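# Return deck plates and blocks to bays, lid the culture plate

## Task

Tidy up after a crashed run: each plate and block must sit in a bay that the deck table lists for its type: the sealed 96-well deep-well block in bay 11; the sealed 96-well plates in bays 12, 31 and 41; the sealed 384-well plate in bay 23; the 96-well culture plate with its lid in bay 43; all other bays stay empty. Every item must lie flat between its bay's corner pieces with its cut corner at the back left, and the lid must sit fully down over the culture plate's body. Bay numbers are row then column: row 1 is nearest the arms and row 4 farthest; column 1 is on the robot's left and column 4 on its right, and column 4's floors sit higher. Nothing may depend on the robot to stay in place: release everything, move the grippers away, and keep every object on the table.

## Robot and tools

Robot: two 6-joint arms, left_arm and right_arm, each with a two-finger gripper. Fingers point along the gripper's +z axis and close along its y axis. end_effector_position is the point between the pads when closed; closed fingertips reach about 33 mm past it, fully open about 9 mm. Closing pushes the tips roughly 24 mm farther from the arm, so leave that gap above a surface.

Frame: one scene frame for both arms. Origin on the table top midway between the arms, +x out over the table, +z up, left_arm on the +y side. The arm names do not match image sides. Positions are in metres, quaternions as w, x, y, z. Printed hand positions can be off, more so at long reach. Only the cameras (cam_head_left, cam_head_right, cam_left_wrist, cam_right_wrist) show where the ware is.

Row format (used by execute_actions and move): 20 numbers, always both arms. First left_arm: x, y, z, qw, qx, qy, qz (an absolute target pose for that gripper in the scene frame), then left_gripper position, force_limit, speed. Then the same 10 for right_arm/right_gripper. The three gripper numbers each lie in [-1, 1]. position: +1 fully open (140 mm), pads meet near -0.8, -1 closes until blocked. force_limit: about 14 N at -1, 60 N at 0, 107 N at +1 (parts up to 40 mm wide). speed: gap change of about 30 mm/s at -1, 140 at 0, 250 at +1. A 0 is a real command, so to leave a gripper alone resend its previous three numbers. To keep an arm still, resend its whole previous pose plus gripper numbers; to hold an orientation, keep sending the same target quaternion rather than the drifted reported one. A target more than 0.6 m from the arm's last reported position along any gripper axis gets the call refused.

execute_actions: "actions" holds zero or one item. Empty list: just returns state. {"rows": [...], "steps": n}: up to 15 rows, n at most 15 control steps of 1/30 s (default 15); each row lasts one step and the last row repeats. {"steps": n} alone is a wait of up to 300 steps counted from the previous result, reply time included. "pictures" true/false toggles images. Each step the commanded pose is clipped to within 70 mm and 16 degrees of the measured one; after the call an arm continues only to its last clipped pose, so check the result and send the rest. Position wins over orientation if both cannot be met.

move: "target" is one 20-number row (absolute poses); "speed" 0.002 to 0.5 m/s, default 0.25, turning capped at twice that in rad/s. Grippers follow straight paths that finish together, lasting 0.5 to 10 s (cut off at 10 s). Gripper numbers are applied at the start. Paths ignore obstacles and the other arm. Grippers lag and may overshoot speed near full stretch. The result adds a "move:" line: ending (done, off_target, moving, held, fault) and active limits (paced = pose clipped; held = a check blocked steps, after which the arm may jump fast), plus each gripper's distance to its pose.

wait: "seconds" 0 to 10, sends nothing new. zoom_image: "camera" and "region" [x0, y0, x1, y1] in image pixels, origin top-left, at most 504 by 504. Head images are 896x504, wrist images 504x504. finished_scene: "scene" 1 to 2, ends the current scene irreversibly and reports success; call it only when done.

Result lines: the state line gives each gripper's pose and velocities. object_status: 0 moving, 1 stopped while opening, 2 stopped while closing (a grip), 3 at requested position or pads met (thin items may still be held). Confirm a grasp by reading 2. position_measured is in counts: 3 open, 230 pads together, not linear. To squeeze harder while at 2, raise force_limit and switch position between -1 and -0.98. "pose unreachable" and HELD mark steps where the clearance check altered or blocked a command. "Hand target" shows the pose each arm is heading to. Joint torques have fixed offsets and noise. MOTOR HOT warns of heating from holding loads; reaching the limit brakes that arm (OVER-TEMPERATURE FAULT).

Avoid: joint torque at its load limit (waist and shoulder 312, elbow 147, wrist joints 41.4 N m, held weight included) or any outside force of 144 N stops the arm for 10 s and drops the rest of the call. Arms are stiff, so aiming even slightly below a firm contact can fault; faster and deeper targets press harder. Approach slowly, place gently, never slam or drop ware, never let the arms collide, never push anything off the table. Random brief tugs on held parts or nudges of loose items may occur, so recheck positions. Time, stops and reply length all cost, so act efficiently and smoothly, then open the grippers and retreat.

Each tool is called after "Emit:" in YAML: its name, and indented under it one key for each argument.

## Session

Emit:
execute_actions:
  actions: []

Scene clock: 0.00 s of 12600.00 s.
left_arm: end_effector_position=(+0.7043, +0.6181, +0.3231) position_measured=3 object_status=3 end_effector_quat_wxyz=(-0.001, +1.000, -0.023, +0.001) end_effector_velocity=(-0.000, -0.000, +0.000) end_effector_angular_velocity=(-0.001, +0.000, -0.000) | right_arm: end_effector_position=(+0.5972, -0.4803, +0.3210) position_measured=3 object_status=3 end_effector_quat_wxyz=(+0.001, +0.997, +0.072, -0.000) end_effector_velocity=(+0.000, -0.000, +0.000) end_effector_angular_velocity=(+0.001, +0.000, -0.001)
Joint positions: left_arm=[-0.054  0.162  1.604  0.002  1.372  1.518] | right_arm=[-0.052  0.165  1.605 -0.001  1.372  1.519]
Joint velocities: left_arm=[ 0.    -0.     0.    -0.001  0.     0.001] | right_arm=[-0.001  0.001 -0.001  0.001  0.    -0.   ]
Joint torques (N m, as the joint torque sensors report them, + toward a larger angle): no reading
Hand target (left_arm): +0.704, +0.618, +0.323; -0.001, +1.000, -0.023, +0.001
Hand target (right_arm): +0.597, -0.480, +0.321; +0.001, +0.997, +0.072, -0.000

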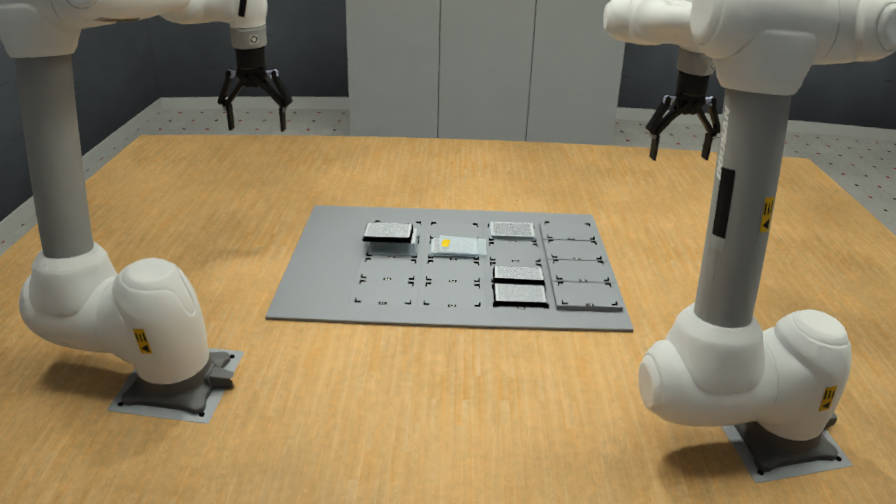

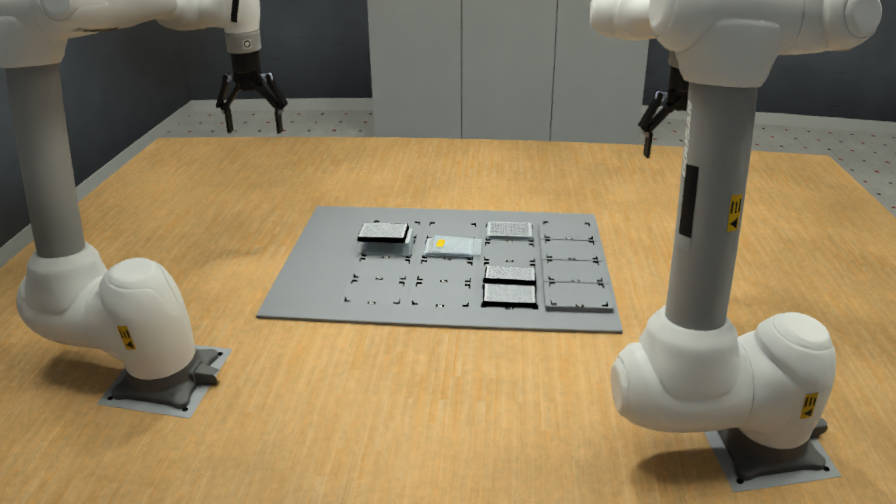

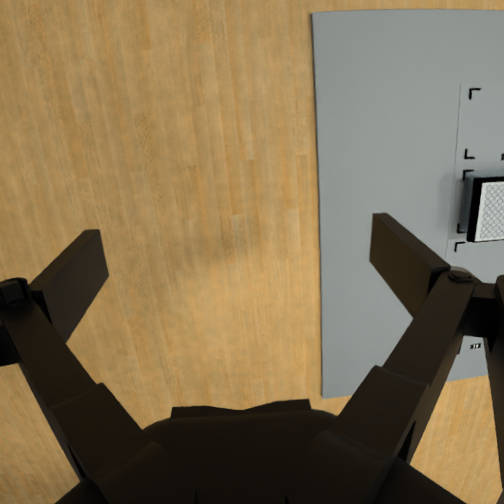

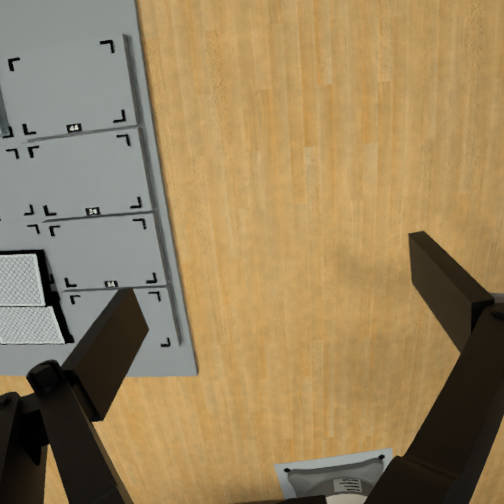

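Emit:
move:
  target: [0.61,0.25,0.16,0,1,0,0,1,-0.7,-0.6,0.48,-0.082,0.13,0,1,0,0,1,-0.7,-0.6]

Emit:
zoom_image:
  camera: "cam_head_left"
  region: [340,180,630,320]

Scene clock: 5.57 s of 12600.00 s.
left_arm: end_effector_position=(+0.6102, +0.2496, +0.1600) position_measured=3 object_status=3 end_effector_quat_wxyz=(+0.001, +1.000, -0.000, +0.000) end_effector_velocity=(+0.000, -0.001, -0.000) end_effector_angular_velocity=(+0.000, -0.001, -0.002) | right_arm: end_effector_position=(+0.4793, -0.0820, +0.1300) position_measured=3 object_status=3 end_effector_quat_wxyz=(-0.000, +1.000, +0.000, +0.000) end_effector_velocity=(-0.001, +0.001, -0.000) end_effector_angular_velocity=(+0.000, +0.001, -0.001)
Joint positions: left_arm=[-0.626  0.3    1.739 -0.002  1.101  0.9  ] | right_arm=[ 0.56   0.376  1.691 -0.     1.073  2.275]
Joint velocities: left_arm=[-0.002  0.001 -0.001  0.001 -0.001  0.   ] | right_arm=[ 0.001  0.001 -0.     0.001 -0.     0.001]
Joint torques (N m, as the joint torque sensors report them, + toward a larger angle): left_arm=[ -1.42 -72.42 -33.78   3.93   0.37  -0.39] | right_arm=[  2.48 -76.48 -37.56   4.24  -0.07  -0.13]
Hand target (left_arm): +0.610, +0.250, +0.160; +0.001, +1.000, -0.000, +0.000
Hand target (right_arm): +0.479, -0.082, +0.130; -0.000, +1.000, +0.000, +0.000
Off the commanded pose (left_arm): 0.000 m, 0 deg.
Off the commanded pose (right_arm): 0.001 m, 0 deg.
After step 90, 0.27 s passed at rest.
move: done

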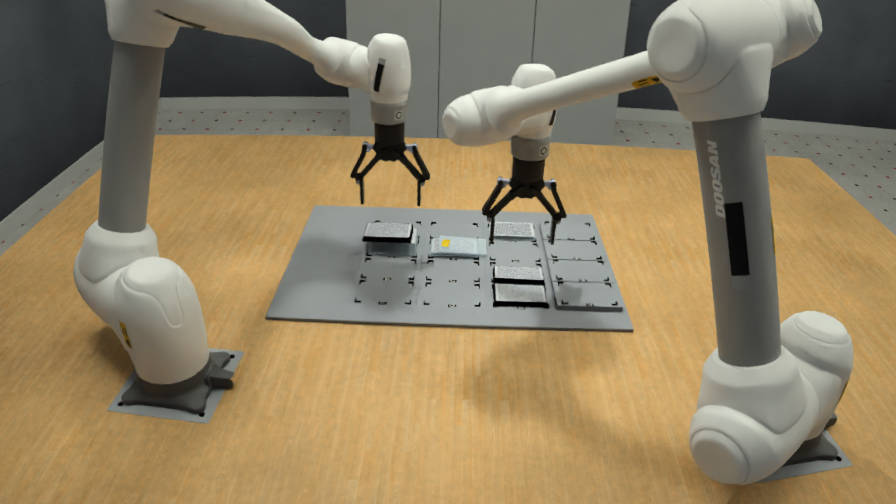

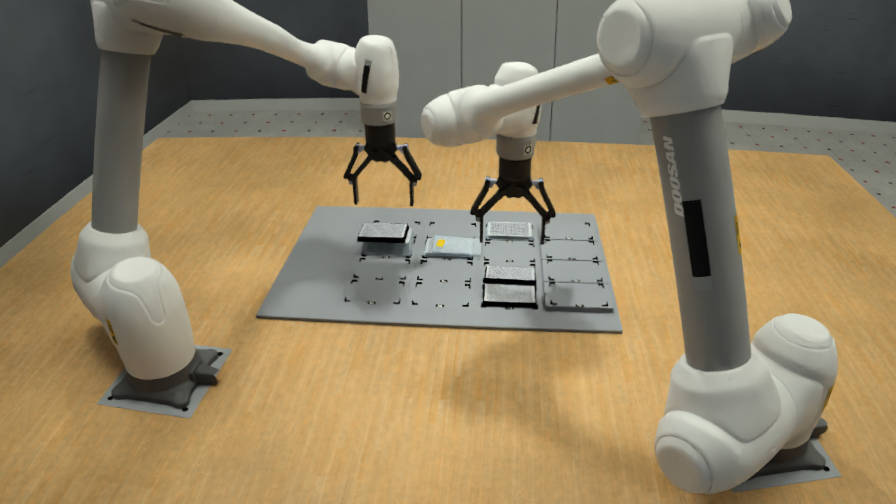

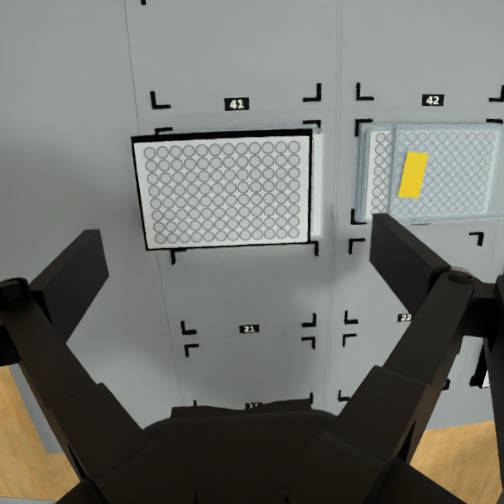

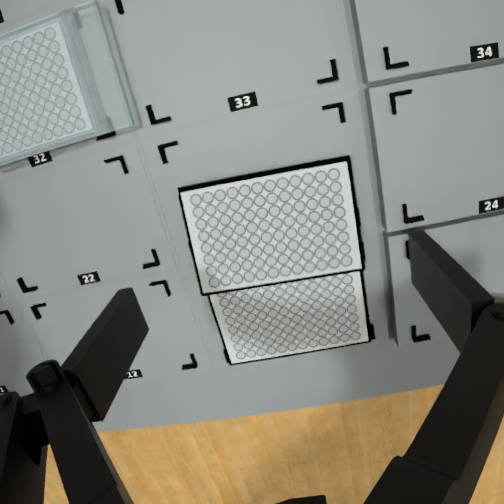

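Region (340, 180, 630, 320) of cam_head_left's 896x504 image, scaled by 1.738, with more detail than that image has; it fills the top 243 rows of this view, and the rest is white.

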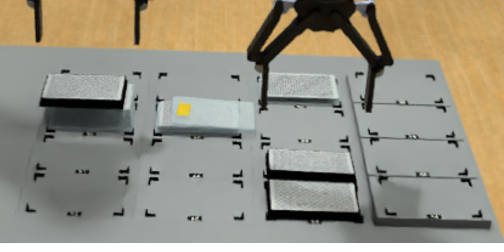

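Emit:
move:
  target: [0.607,0.253,0.095,0,1,0,0,1,-0.7,-0.6,0.475,-0.088,0.062,0,0.995,0,-0.096,1,-0.7,-0.6]
  speed: 0.1

Scene clock: 9.50 s of 12600.00 s.
left_arm: end_effector_position=(+0.6071, +0.2529, +0.0950) position_measured=3 object_status=3 end_effector_quat_wxyz=(+0.000, +1.000, -0.000, -0.000) end_effector_velocity=(-0.000, +0.001, -0.001) end_effector_angular_velocity=(+0.001, +0.001, +0.000) | right_arm: end_effector_position=(+0.4749, -0.0881, +0.0620) position_measured=3 object_status=3 end_effector_quat_wxyz=(+0.000, +0.995, -0.000, -0.096) end_effector_velocity=(-0.000, -0.000, -0.001) end_effector_angular_velocity=(-0.000, +0.002, +0.000)
Joint positions: left_arm=[-0.625  0.348  1.806 -0.     0.988  0.9  ] | right_arm=[0.504 0.495 1.663 0.127 1.141 2.157]
Joint velocities: left_arm=[ 0.     0.001  0.001 -0.    -0.     0.   ] | right_arm=[-0.     0.001 -0.     0.001  0.001 -0.001]
Joint torques (N m, as the joint torque sensors report them, + toward a larger angle): left_arm=[ -0.78 -75.3  -31.25   3.89   0.35  -0.19] | right_arm=[  2.06 -82.35 -34.97   4.67  -0.41  -0.61]
Hand target (left_arm): +0.607, +0.253, +0.095; +0.000, +1.000, -0.000, -0.000
Hand target (right_arm): +0.475, -0.088, +0.062; +0.000, +0.995, -0.000, -0.096
Off the commanded pose (left_arm): 0.000 m, 0 deg.
Off the commanded pose (right_arm): 0.000 m, 0 deg.
move: done

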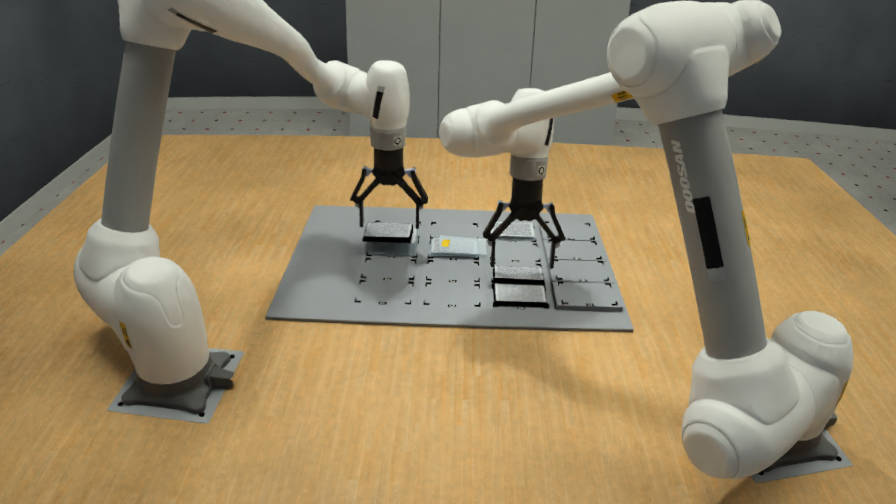

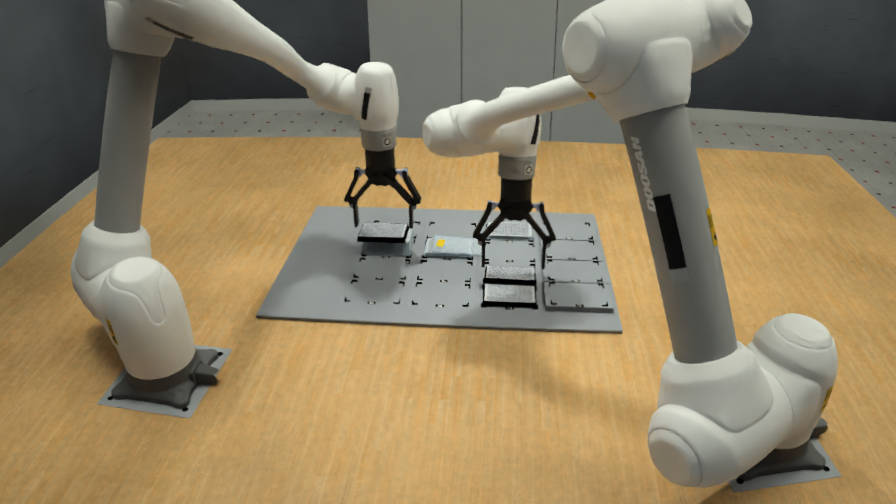

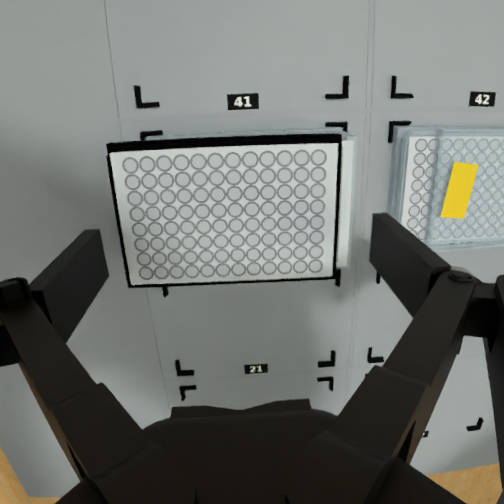

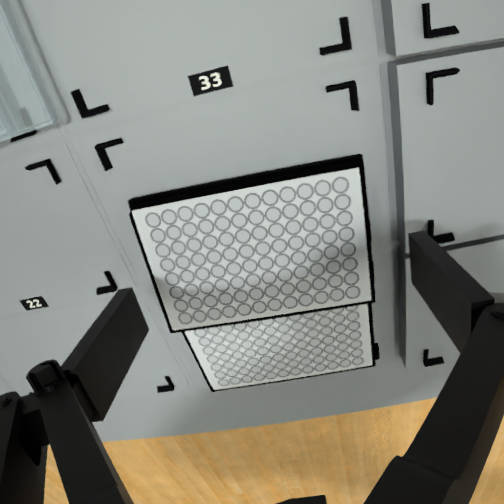

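Emit:
move:
  target: [0.609,0.257,0.078,0,1,0,0,1,-0.7,-0.6,0.473,-0.084,0.048,0,0.995,0,-0.096,1,-0.7,-0.6]
  speed: 0.05

Scene clock: 14.30 s of 12600.00 s.
left_arm: end_effector_position=(+0.6090, +0.2570, +0.0781) position_measured=3 object_status=3 end_effector_quat_wxyz=(+0.000, +1.000, -0.000, -0.000) end_effector_velocity=(+0.000, +0.000, -0.001) end_effector_angular_velocity=(+0.000, -0.001, -0.001) | right_arm: end_effector_position=(+0.4730, -0.0840, +0.0481) position_measured=3 object_status=3 end_effector_quat_wxyz=(-0.000, +0.995, +0.000, -0.096) end_effector_velocity=(-0.001, +0.000, -0.001) end_effector_angular_velocity=(-0.001, +0.000, +0.001)
Joint positions: left_arm=[-0.619  0.363  1.821 -0.     0.958  0.906] | right_arm=[0.51  0.509 1.67  0.13  1.119 2.159]
Joint velocities: left_arm=[-0.     0.001  0.001  0.001 -0.002  0.   ] | right_arm=[ 0.001  0.001  0.001 -0.    -0.001  0.   ]
Joint torques (N m, as the joint torque sensors report them, + toward a larger angle): left_arm=[ -1.69 -74.96 -30.41   3.78   0.13  -0.31] | right_arm=[  2.98 -84.87 -35.06   3.87   0.45  -0.38]
Hand target (left_arm): +0.609, +0.257, +0.078; +0.000, +1.000, -0.000, -0.000
Hand target (right_arm): +0.473, -0.084, +0.048; -0.000, +0.995, +0.000, -0.096
Off the commanded pose (left_arm): 0.000 m, 0 deg.
Off the commanded pose (right_arm): 0.000 m, 0 deg.
After step 90, 1.03 s passed at rest.
move: done

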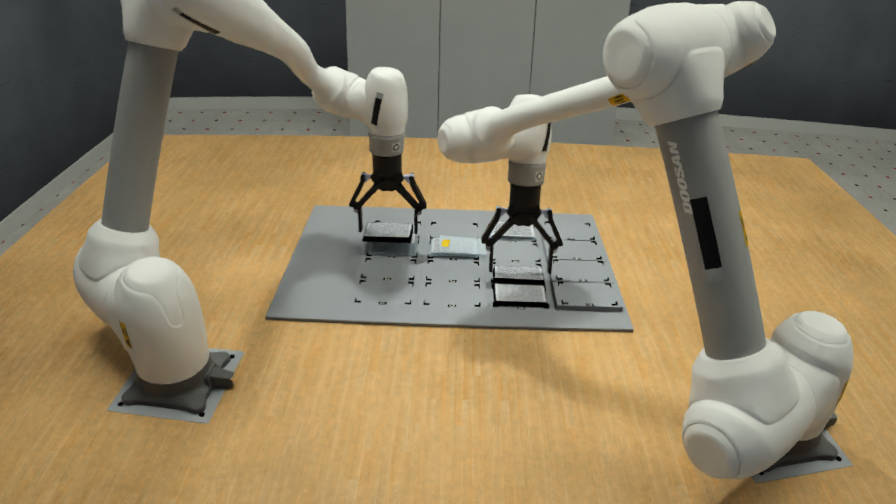

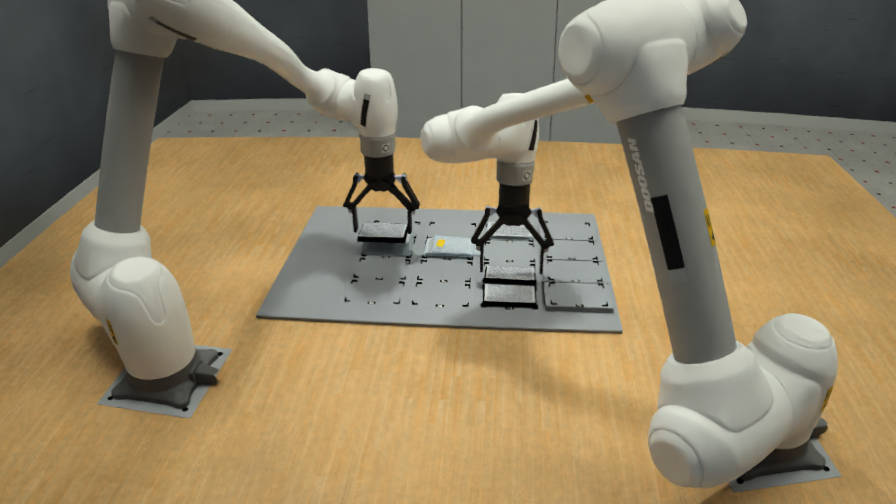

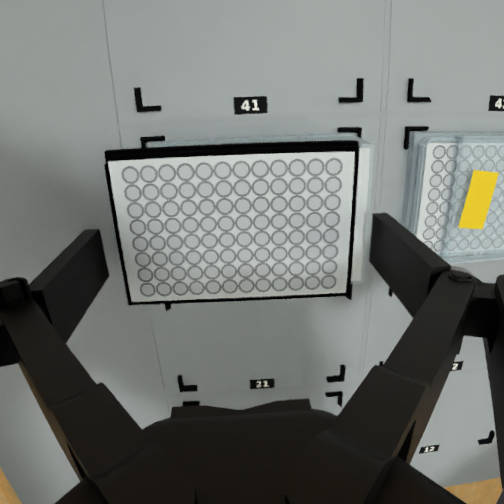

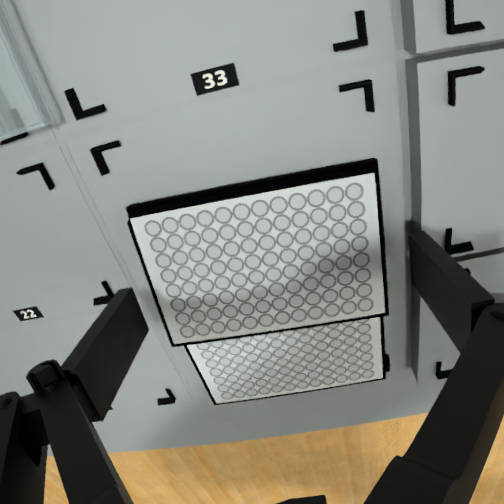

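Emit:
move:
  target: [0.611,0.257,0.068,0,1,0,0,1,-0.7,-0.6,0.473,-0.0828,0.037,0,0.995,0,-0.096,0.93,-0.7,-0.6]
  speed: 0.02

Emit:
move:
  target: [0.611,0.257,0.068,0,1,0,0,0.7,-0.7,-0.6,0.473,-0.0828,0.037,0,0.995,0,-0.096,0.7,-0.7,-0.6]

Scene clock: 19.90 s of 12600.00 s.
left_arm: end_effector_position=(+0.6110, +0.2570, +0.0680) position_measured=3 object_status=3 end_effector_quat_wxyz=(+0.000, +1.000, -0.000, -0.000) end_effector_velocity=(-0.000, +0.000, -0.001) end_effector_angular_velocity=(+0.001, +0.001, +0.000) | right_arm: end_effector_position=(+0.4730, -0.0828, +0.0371) position_measured=12 object_status=3 end_effector_quat_wxyz=(-0.000, +0.995, +0.000, -0.096) end_effector_velocity=(+0.000, +0.000, -0.000) end_effector_angular_velocity=(+0.001, +0.000, -0.001)
Joint positions: left_arm=[-0.617  0.375  1.825 -0.     0.942  0.908] | right_arm=[0.511 0.521 1.675 0.131 1.103 2.158]
Joint velocities: left_arm=[ 0.     0.001  0.001 -0.    -0.     0.   ] | right_arm=[-0.     0.     0.001  0.001 -0.001 -0.   ]
Joint torques (N m, as the joint torque sensors report them, + toward a larger angle): left_arm=[ -1.4  -76.18 -30.67   3.68   0.42  -0.31] | right_arm=[  0.67 -82.06 -34.46   3.98   0.2    0.06]
Hand target (left_arm): +0.611, +0.257, +0.068; +0.000, +1.000, -0.000, -0.000
Hand target (right_arm): +0.473, -0.083, +0.037; -0.000, +0.995, +0.000, -0.096
Off the commanded pose (left_arm): 0.000 m, 0 deg.
Off the commanded pose (right_arm): 0.000 m, 0 deg.
After step 90, 1.80 s passed at rest.
move: done

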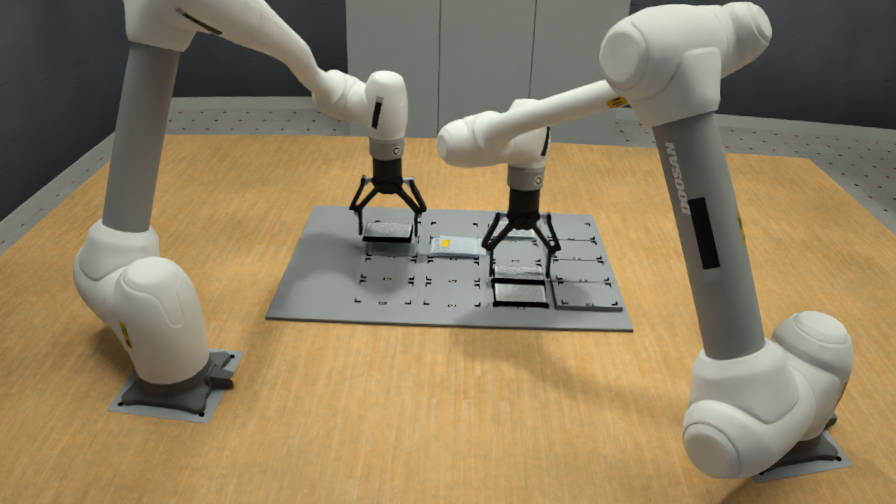

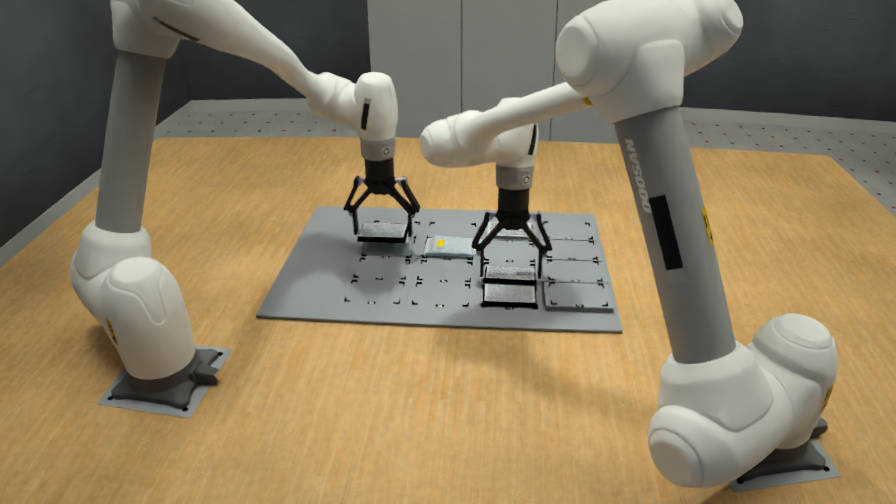

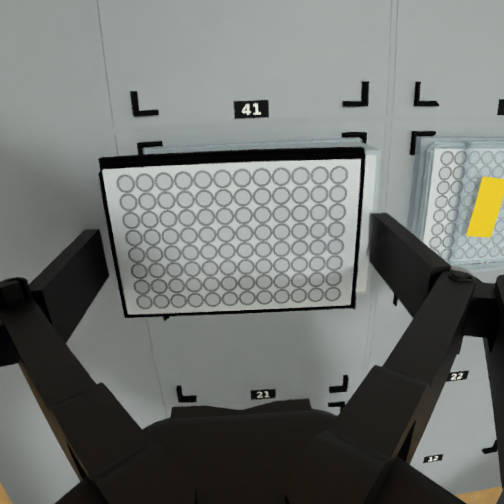

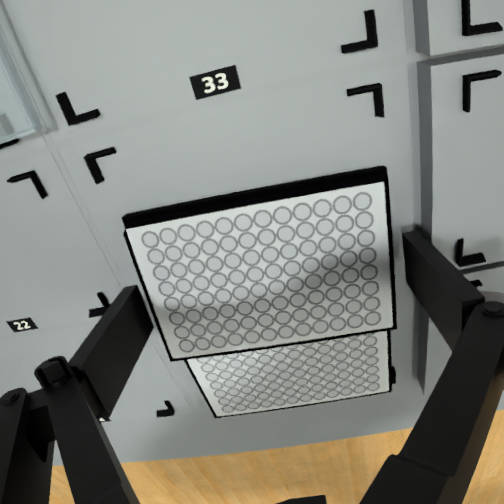

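Scene clock: 20.60 s of 12600.00 s.
left_arm: end_effector_position=(+0.6110, +0.2570, +0.0680) position_measured=30 object_status=2 end_effector_quat_wxyz=(+0.000, +1.000, -0.000, +0.000) end_effector_velocity=(-0.000, -0.000, -0.000) end_effector_angular_velocity=(+0.000, +0.000, -0.000) | right_arm: end_effector_position=(+0.4730, -0.0828, +0.0370) position_measured=33 object_status=2 end_effector_quat_wxyz=(-0.000, +0.995, -0.000, -0.096) end_effector_velocity=(+0.000, +0.000, +0.001) end_effector_angular_velocity=(+0.000, -0.001, +0.001)
Joint positions: left_arm=[-0.617  0.375  1.825 -0.     0.942  0.908] | right_arm=[0.511 0.521 1.675 0.131 1.103 2.158]
Joint velocities: left_arm=[-0.  0.  0.  0. -0. -0.] | right_arm=[ 0.001 -0.001 -0.    -0.001 -0.     0.   ]
Joint torques (N m, as the joint torque sensors report them, + toward a larger angle): left_arm=[  0.59 -65.96 -24.09   4.29   0.21  -0.4 ] | right_arm=[ -0.63 -69.91 -24.27   3.83   0.1   -0.25]
Hand target (left_arm): +0.611, +0.257, +0.068; +0.000, +1.000, -0.000, -0.000
Hand target (right_arm): +0.473, -0.083, +0.037; -0.000, +0.995, +0.000, -0.096
Off the commanded pose (left_arm): 0.000 m, 0 deg.
Off the commanded pose (right_arm): 0.000 m, 0 deg.
move: done

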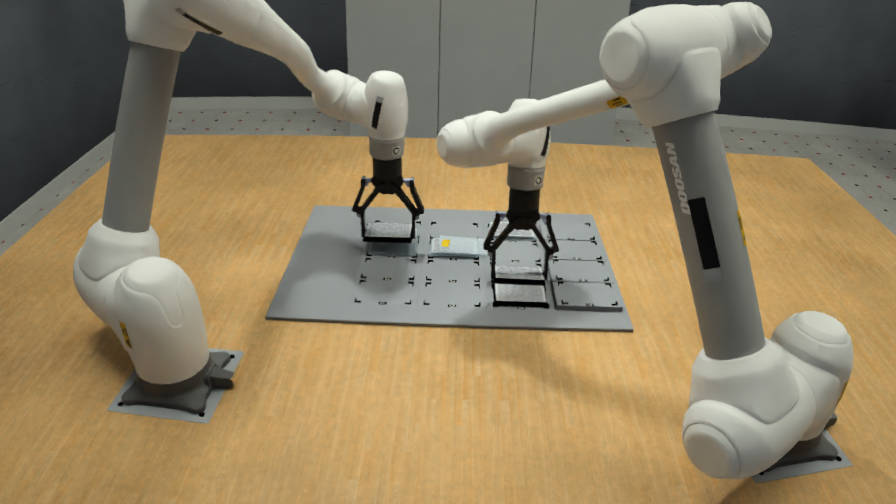

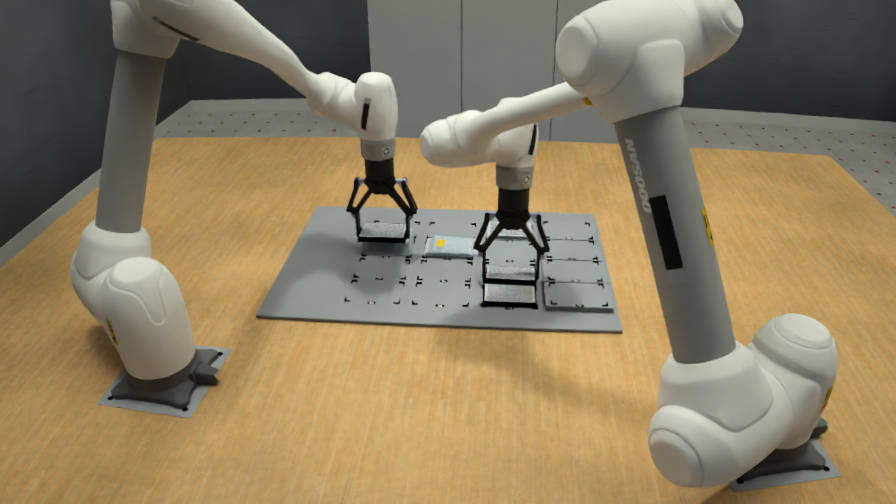

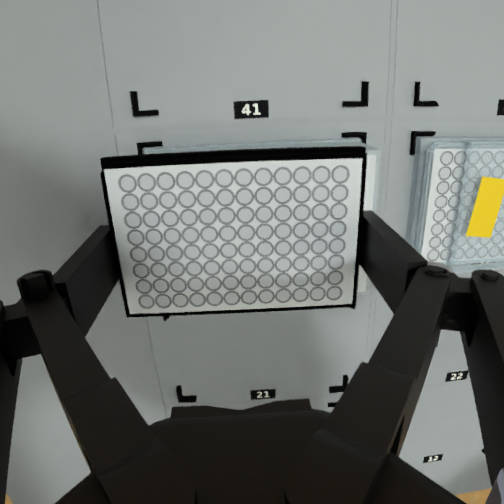

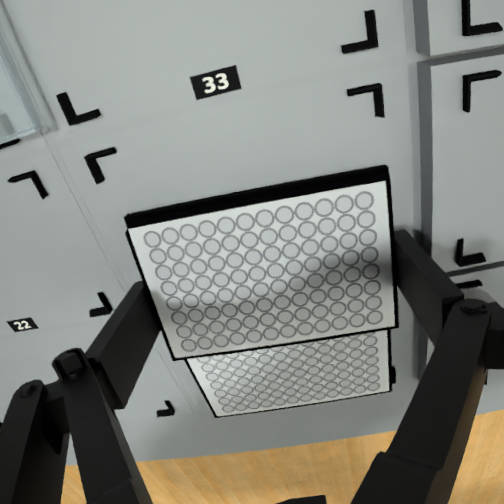

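Tips press on flanges; rise slightly and let them close.

Emit:
move:
  target: [0.611,0.257,0.0695,0,1,0,0,0.6,-0.7,-0.6,0.473,-0.0828,0.038,0,0.995,0,-0.096,0.6,-0.7,-0.6]
  speed: 0.003

Emit:
move:
  target: [0.611,0.257,0.09,0,1,0,0,0.6,-0.7,-0.6,0.485,-0.0828,0.052,0,0.998,0,-0.05,0.6,-0.7,-0.6]
  speed: 0.05

Emit:
move:
  target: [0.611,0.257,0.09,0,1,0,0,0.6,-0.7,-0.6,0.503,-0.0828,0.046,0,1,0,0,0.6,-0.7,-0.6]
  speed: 0.05

Scene clock: 28.83 s of 12600.00 s.
left_arm: end_effector_position=(+0.6110, +0.2570, +0.0695) position_measured=30 object_status=2 end_effector_quat_wxyz=(-0.000, +1.000, -0.000, +0.000) end_effector_velocity=(+0.000, -0.000, +0.001) end_effector_angular_velocity=(-0.000, -0.001, -0.000) | right_arm: end_effector_position=(+0.4730, -0.0828, +0.0380) position_measured=35 object_status=2 end_effector_quat_wxyz=(+0.000, +0.995, +0.000, -0.096) end_effector_velocity=(+0.000, +0.000, +0.001) end_effector_angular_velocity=(+0.000, -0.001, +0.000)
Joint positions: left_arm=[-0.617  0.373  1.824  0.     0.944  0.908] | right_arm=[0.511 0.52  1.674 0.131 1.104 2.158]
Joint velocities: left_arm=[-0.    -0.001 -0.001  0.001  0.    -0.   ] | right_arm=[ 0.    -0.    -0.001 -0.     0.     0.   ]
Joint torques (N m, as the joint torque sensors report them, + toward a larger angle): left_arm=[ -1.28 -76.79 -30.75   3.66   0.23  -0.31] | right_arm=[  3.68 -68.35 -24.1    3.65   0.1   -0.12]
Hand target (left_arm): +0.611, +0.257, +0.070; -0.000, +1.000, +0.000, +0.000
Hand target (right_arm): +0.473, -0.083, +0.038; +0.000, +0.995, -0.000, -0.096
Off the commanded pose (left_arm): 0.000 m, 0 deg.
Off the commanded pose (right_arm): 0.000 m, 0 deg.
After step 90, 4.50 s passed at rest.
move: done

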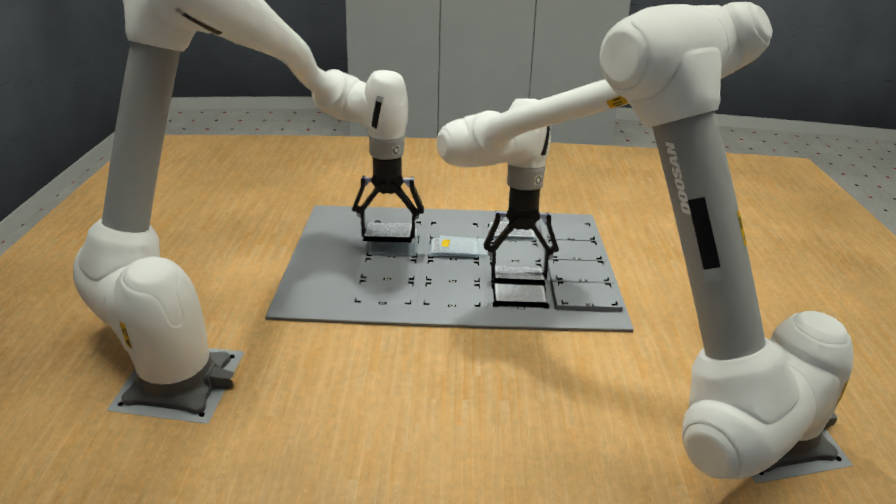

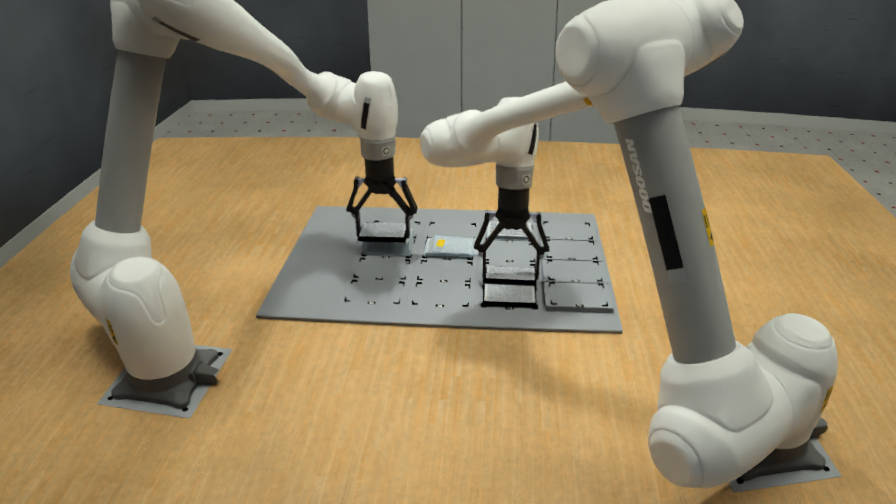

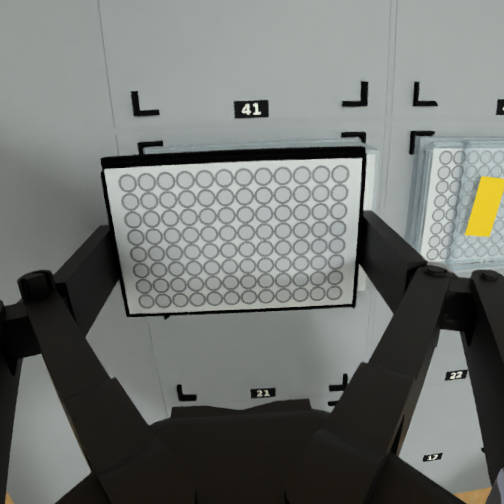

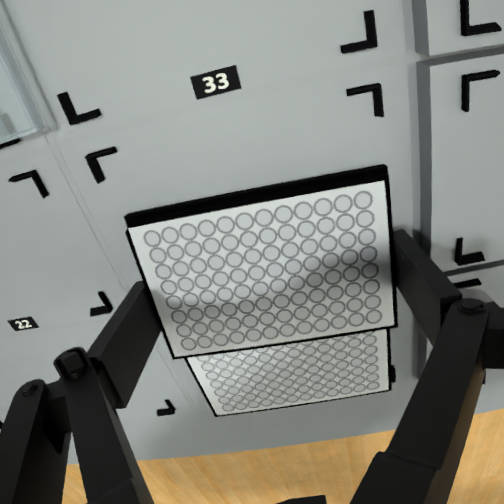

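Scene clock: 30.03 s of 12600.00 s.
left_arm: end_effector_position=(+0.6110, +0.2570, +0.0899) position_measured=30 object_status=2 end_effector_quat_wxyz=(-0.000, +1.000, +0.000, +0.000) end_effector_velocity=(-0.000, +0.000, +0.000) end_effector_angular_velocity=(+0.001, +0.001, -0.000) | right_arm: end_effector_position=(+0.4850, -0.0827, +0.0520) position_measured=36 object_status=2 end_effector_quat_wxyz=(-0.000, +0.999, +0.000, -0.050) end_effector_velocity=(+0.001, +0.000, +0.002) end_effector_angular_velocity=(+0.002, -0.005, -0.001)
Joint positions: left_arm=[-0.617  0.354  1.808  0.     0.98   0.908] | right_arm=[0.526 0.484 1.693 0.072 1.045 2.202]
Joint velocities: left_arm=[-0.    -0.    -0.001  0.     0.003 -0.   ] | right_arm=[-0.    -0.003  0.    -0.002 -0.002  0.002]
Joint torques (N m, as the joint torque sensors report them, + toward a larger angle): left_arm=[ -1.66 -74.59 -30.99   3.79   0.02  -0.34] | right_arm=[  0.8  -75.05 -34.84   3.6   -0.03  -0.96]
Hand target (left_arm): +0.611, +0.257, +0.090; -0.000, +1.000, +0.000, +0.000
Hand target (right_arm): +0.485, -0.083, +0.052; -0.000, +0.999, +0.000, -0.050
Off the commanded pose (left_arm): 0.000 m, 0 deg.
Off the commanded pose (right_arm): 0.000 m, 0 deg.
move: done

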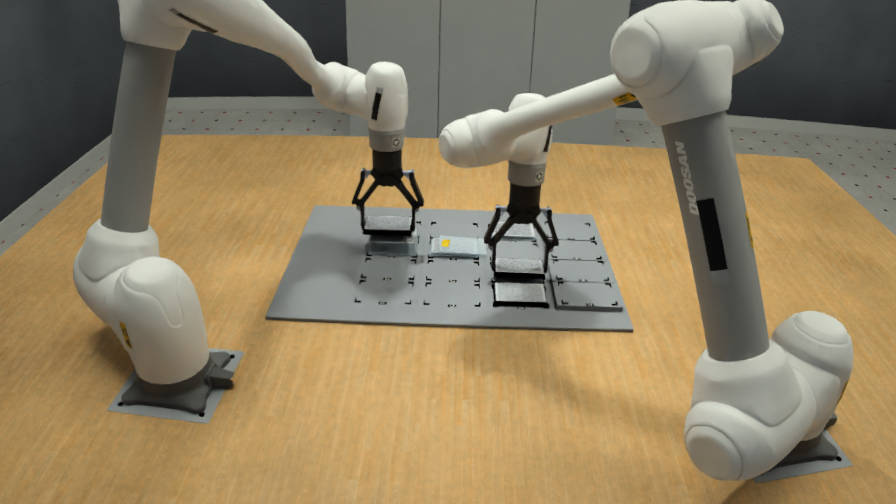

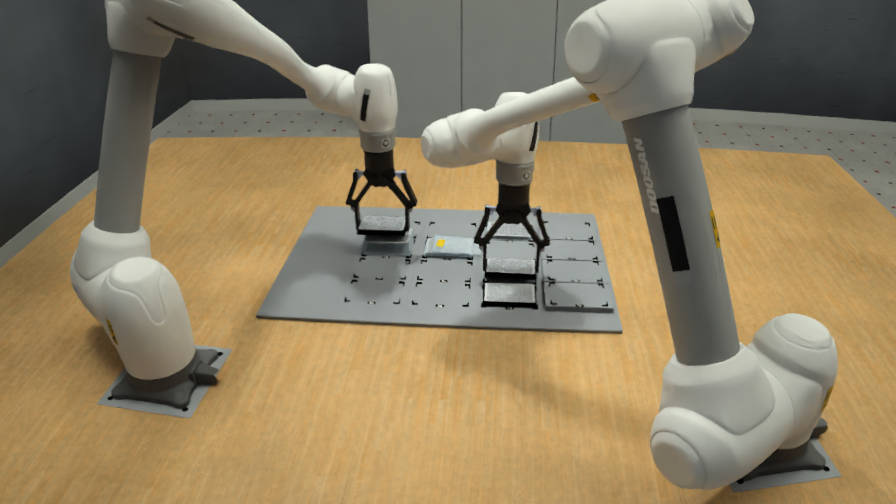

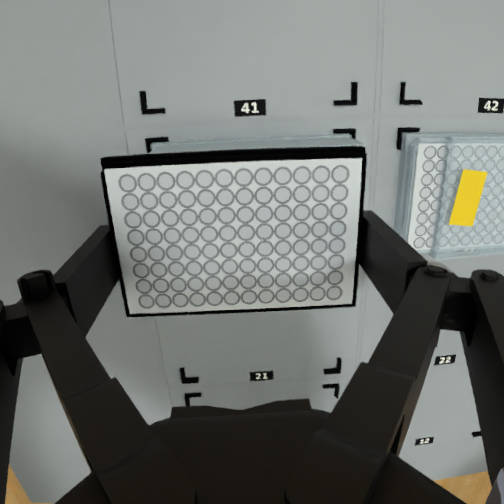

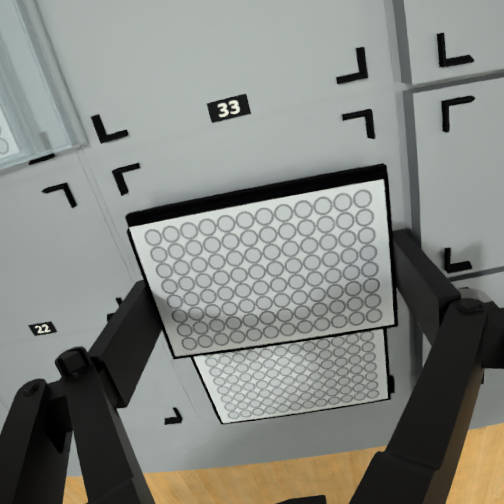

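Scene clock: 31.27 s of 12600.00 s.
left_arm: end_effector_position=(+0.6110, +0.2570, +0.0900) position_measured=30 object_status=2 end_effector_quat_wxyz=(-0.000, +1.000, -0.000, +0.000) end_effector_velocity=(-0.001, -0.000, +0.000) end_effector_angular_velocity=(-0.000, +0.001, +0.000) | right_arm: end_effector_position=(+0.5029, -0.0827, +0.0461) position_measured=36 object_status=2 end_effector_quat_wxyz=(-0.000, +1.000, +0.000, -0.000) end_effector_velocity=(+0.001, +0.000, +0.000) end_effector_angular_velocity=(+0.001, -0.006, -0.001)
Joint positions: left_arm=[-0.617  0.354  1.808  0.     0.98   0.908] | right_arm=[0.539 0.473 1.72  0.001 0.949 2.254]
Joint velocities: left_arm=[-0.    -0.     0.    -0.001  0.001  0.   ] | right_arm=[ 0.001 -0.002  0.002 -0.004 -0.006  0.004]
Joint torques (N m, as the joint torque sensors report them, + toward a larger angle): left_arm=[ -1.2  -75.15 -31.62   3.81   0.21  -0.37] | right_arm=[  3.12 -85.61 -34.86   3.95  -0.46  -0.51]
Hand target (left_arm): +0.611, +0.257, +0.090; -0.000, +1.000, +0.000, +0.000
Hand target (right_arm): +0.503, -0.083, +0.046; -0.000, +1.000, +0.000, -0.000
Off the commanded pose (left_arm): 0.000 m, 0 deg.
Off the commanded pose (right_arm): 0.000 m, 0 deg.
move: done

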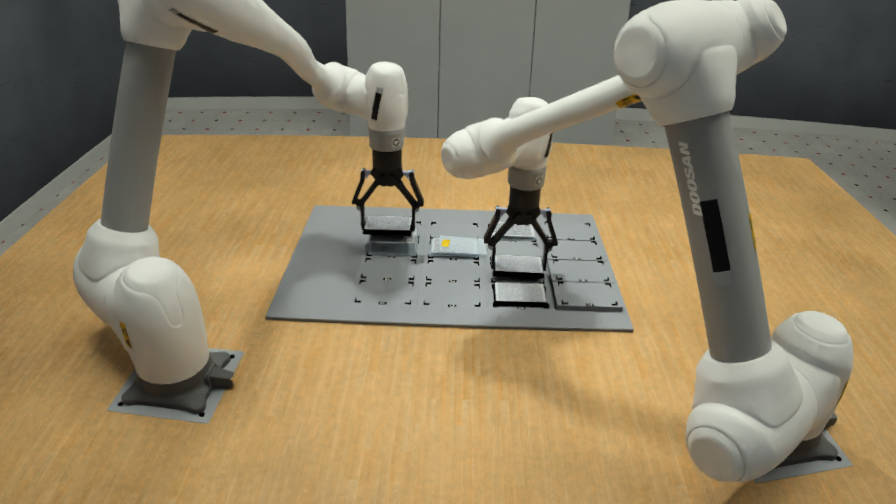

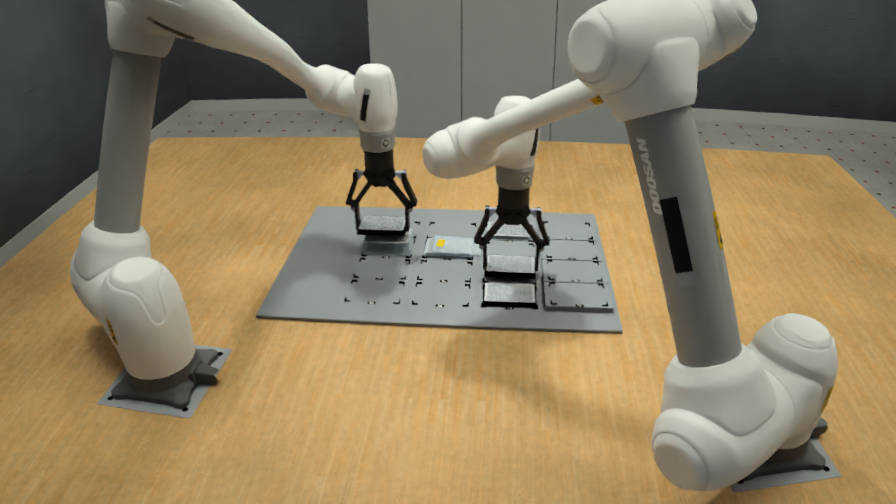

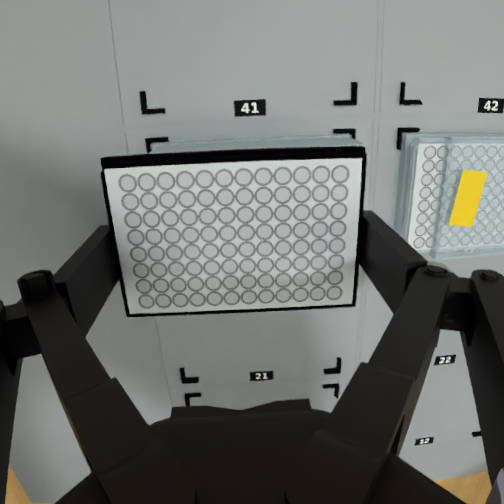

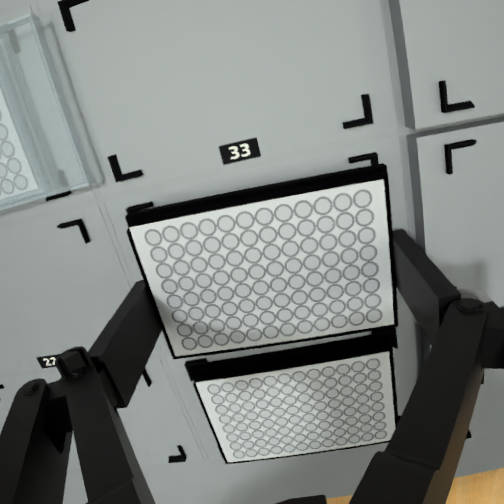

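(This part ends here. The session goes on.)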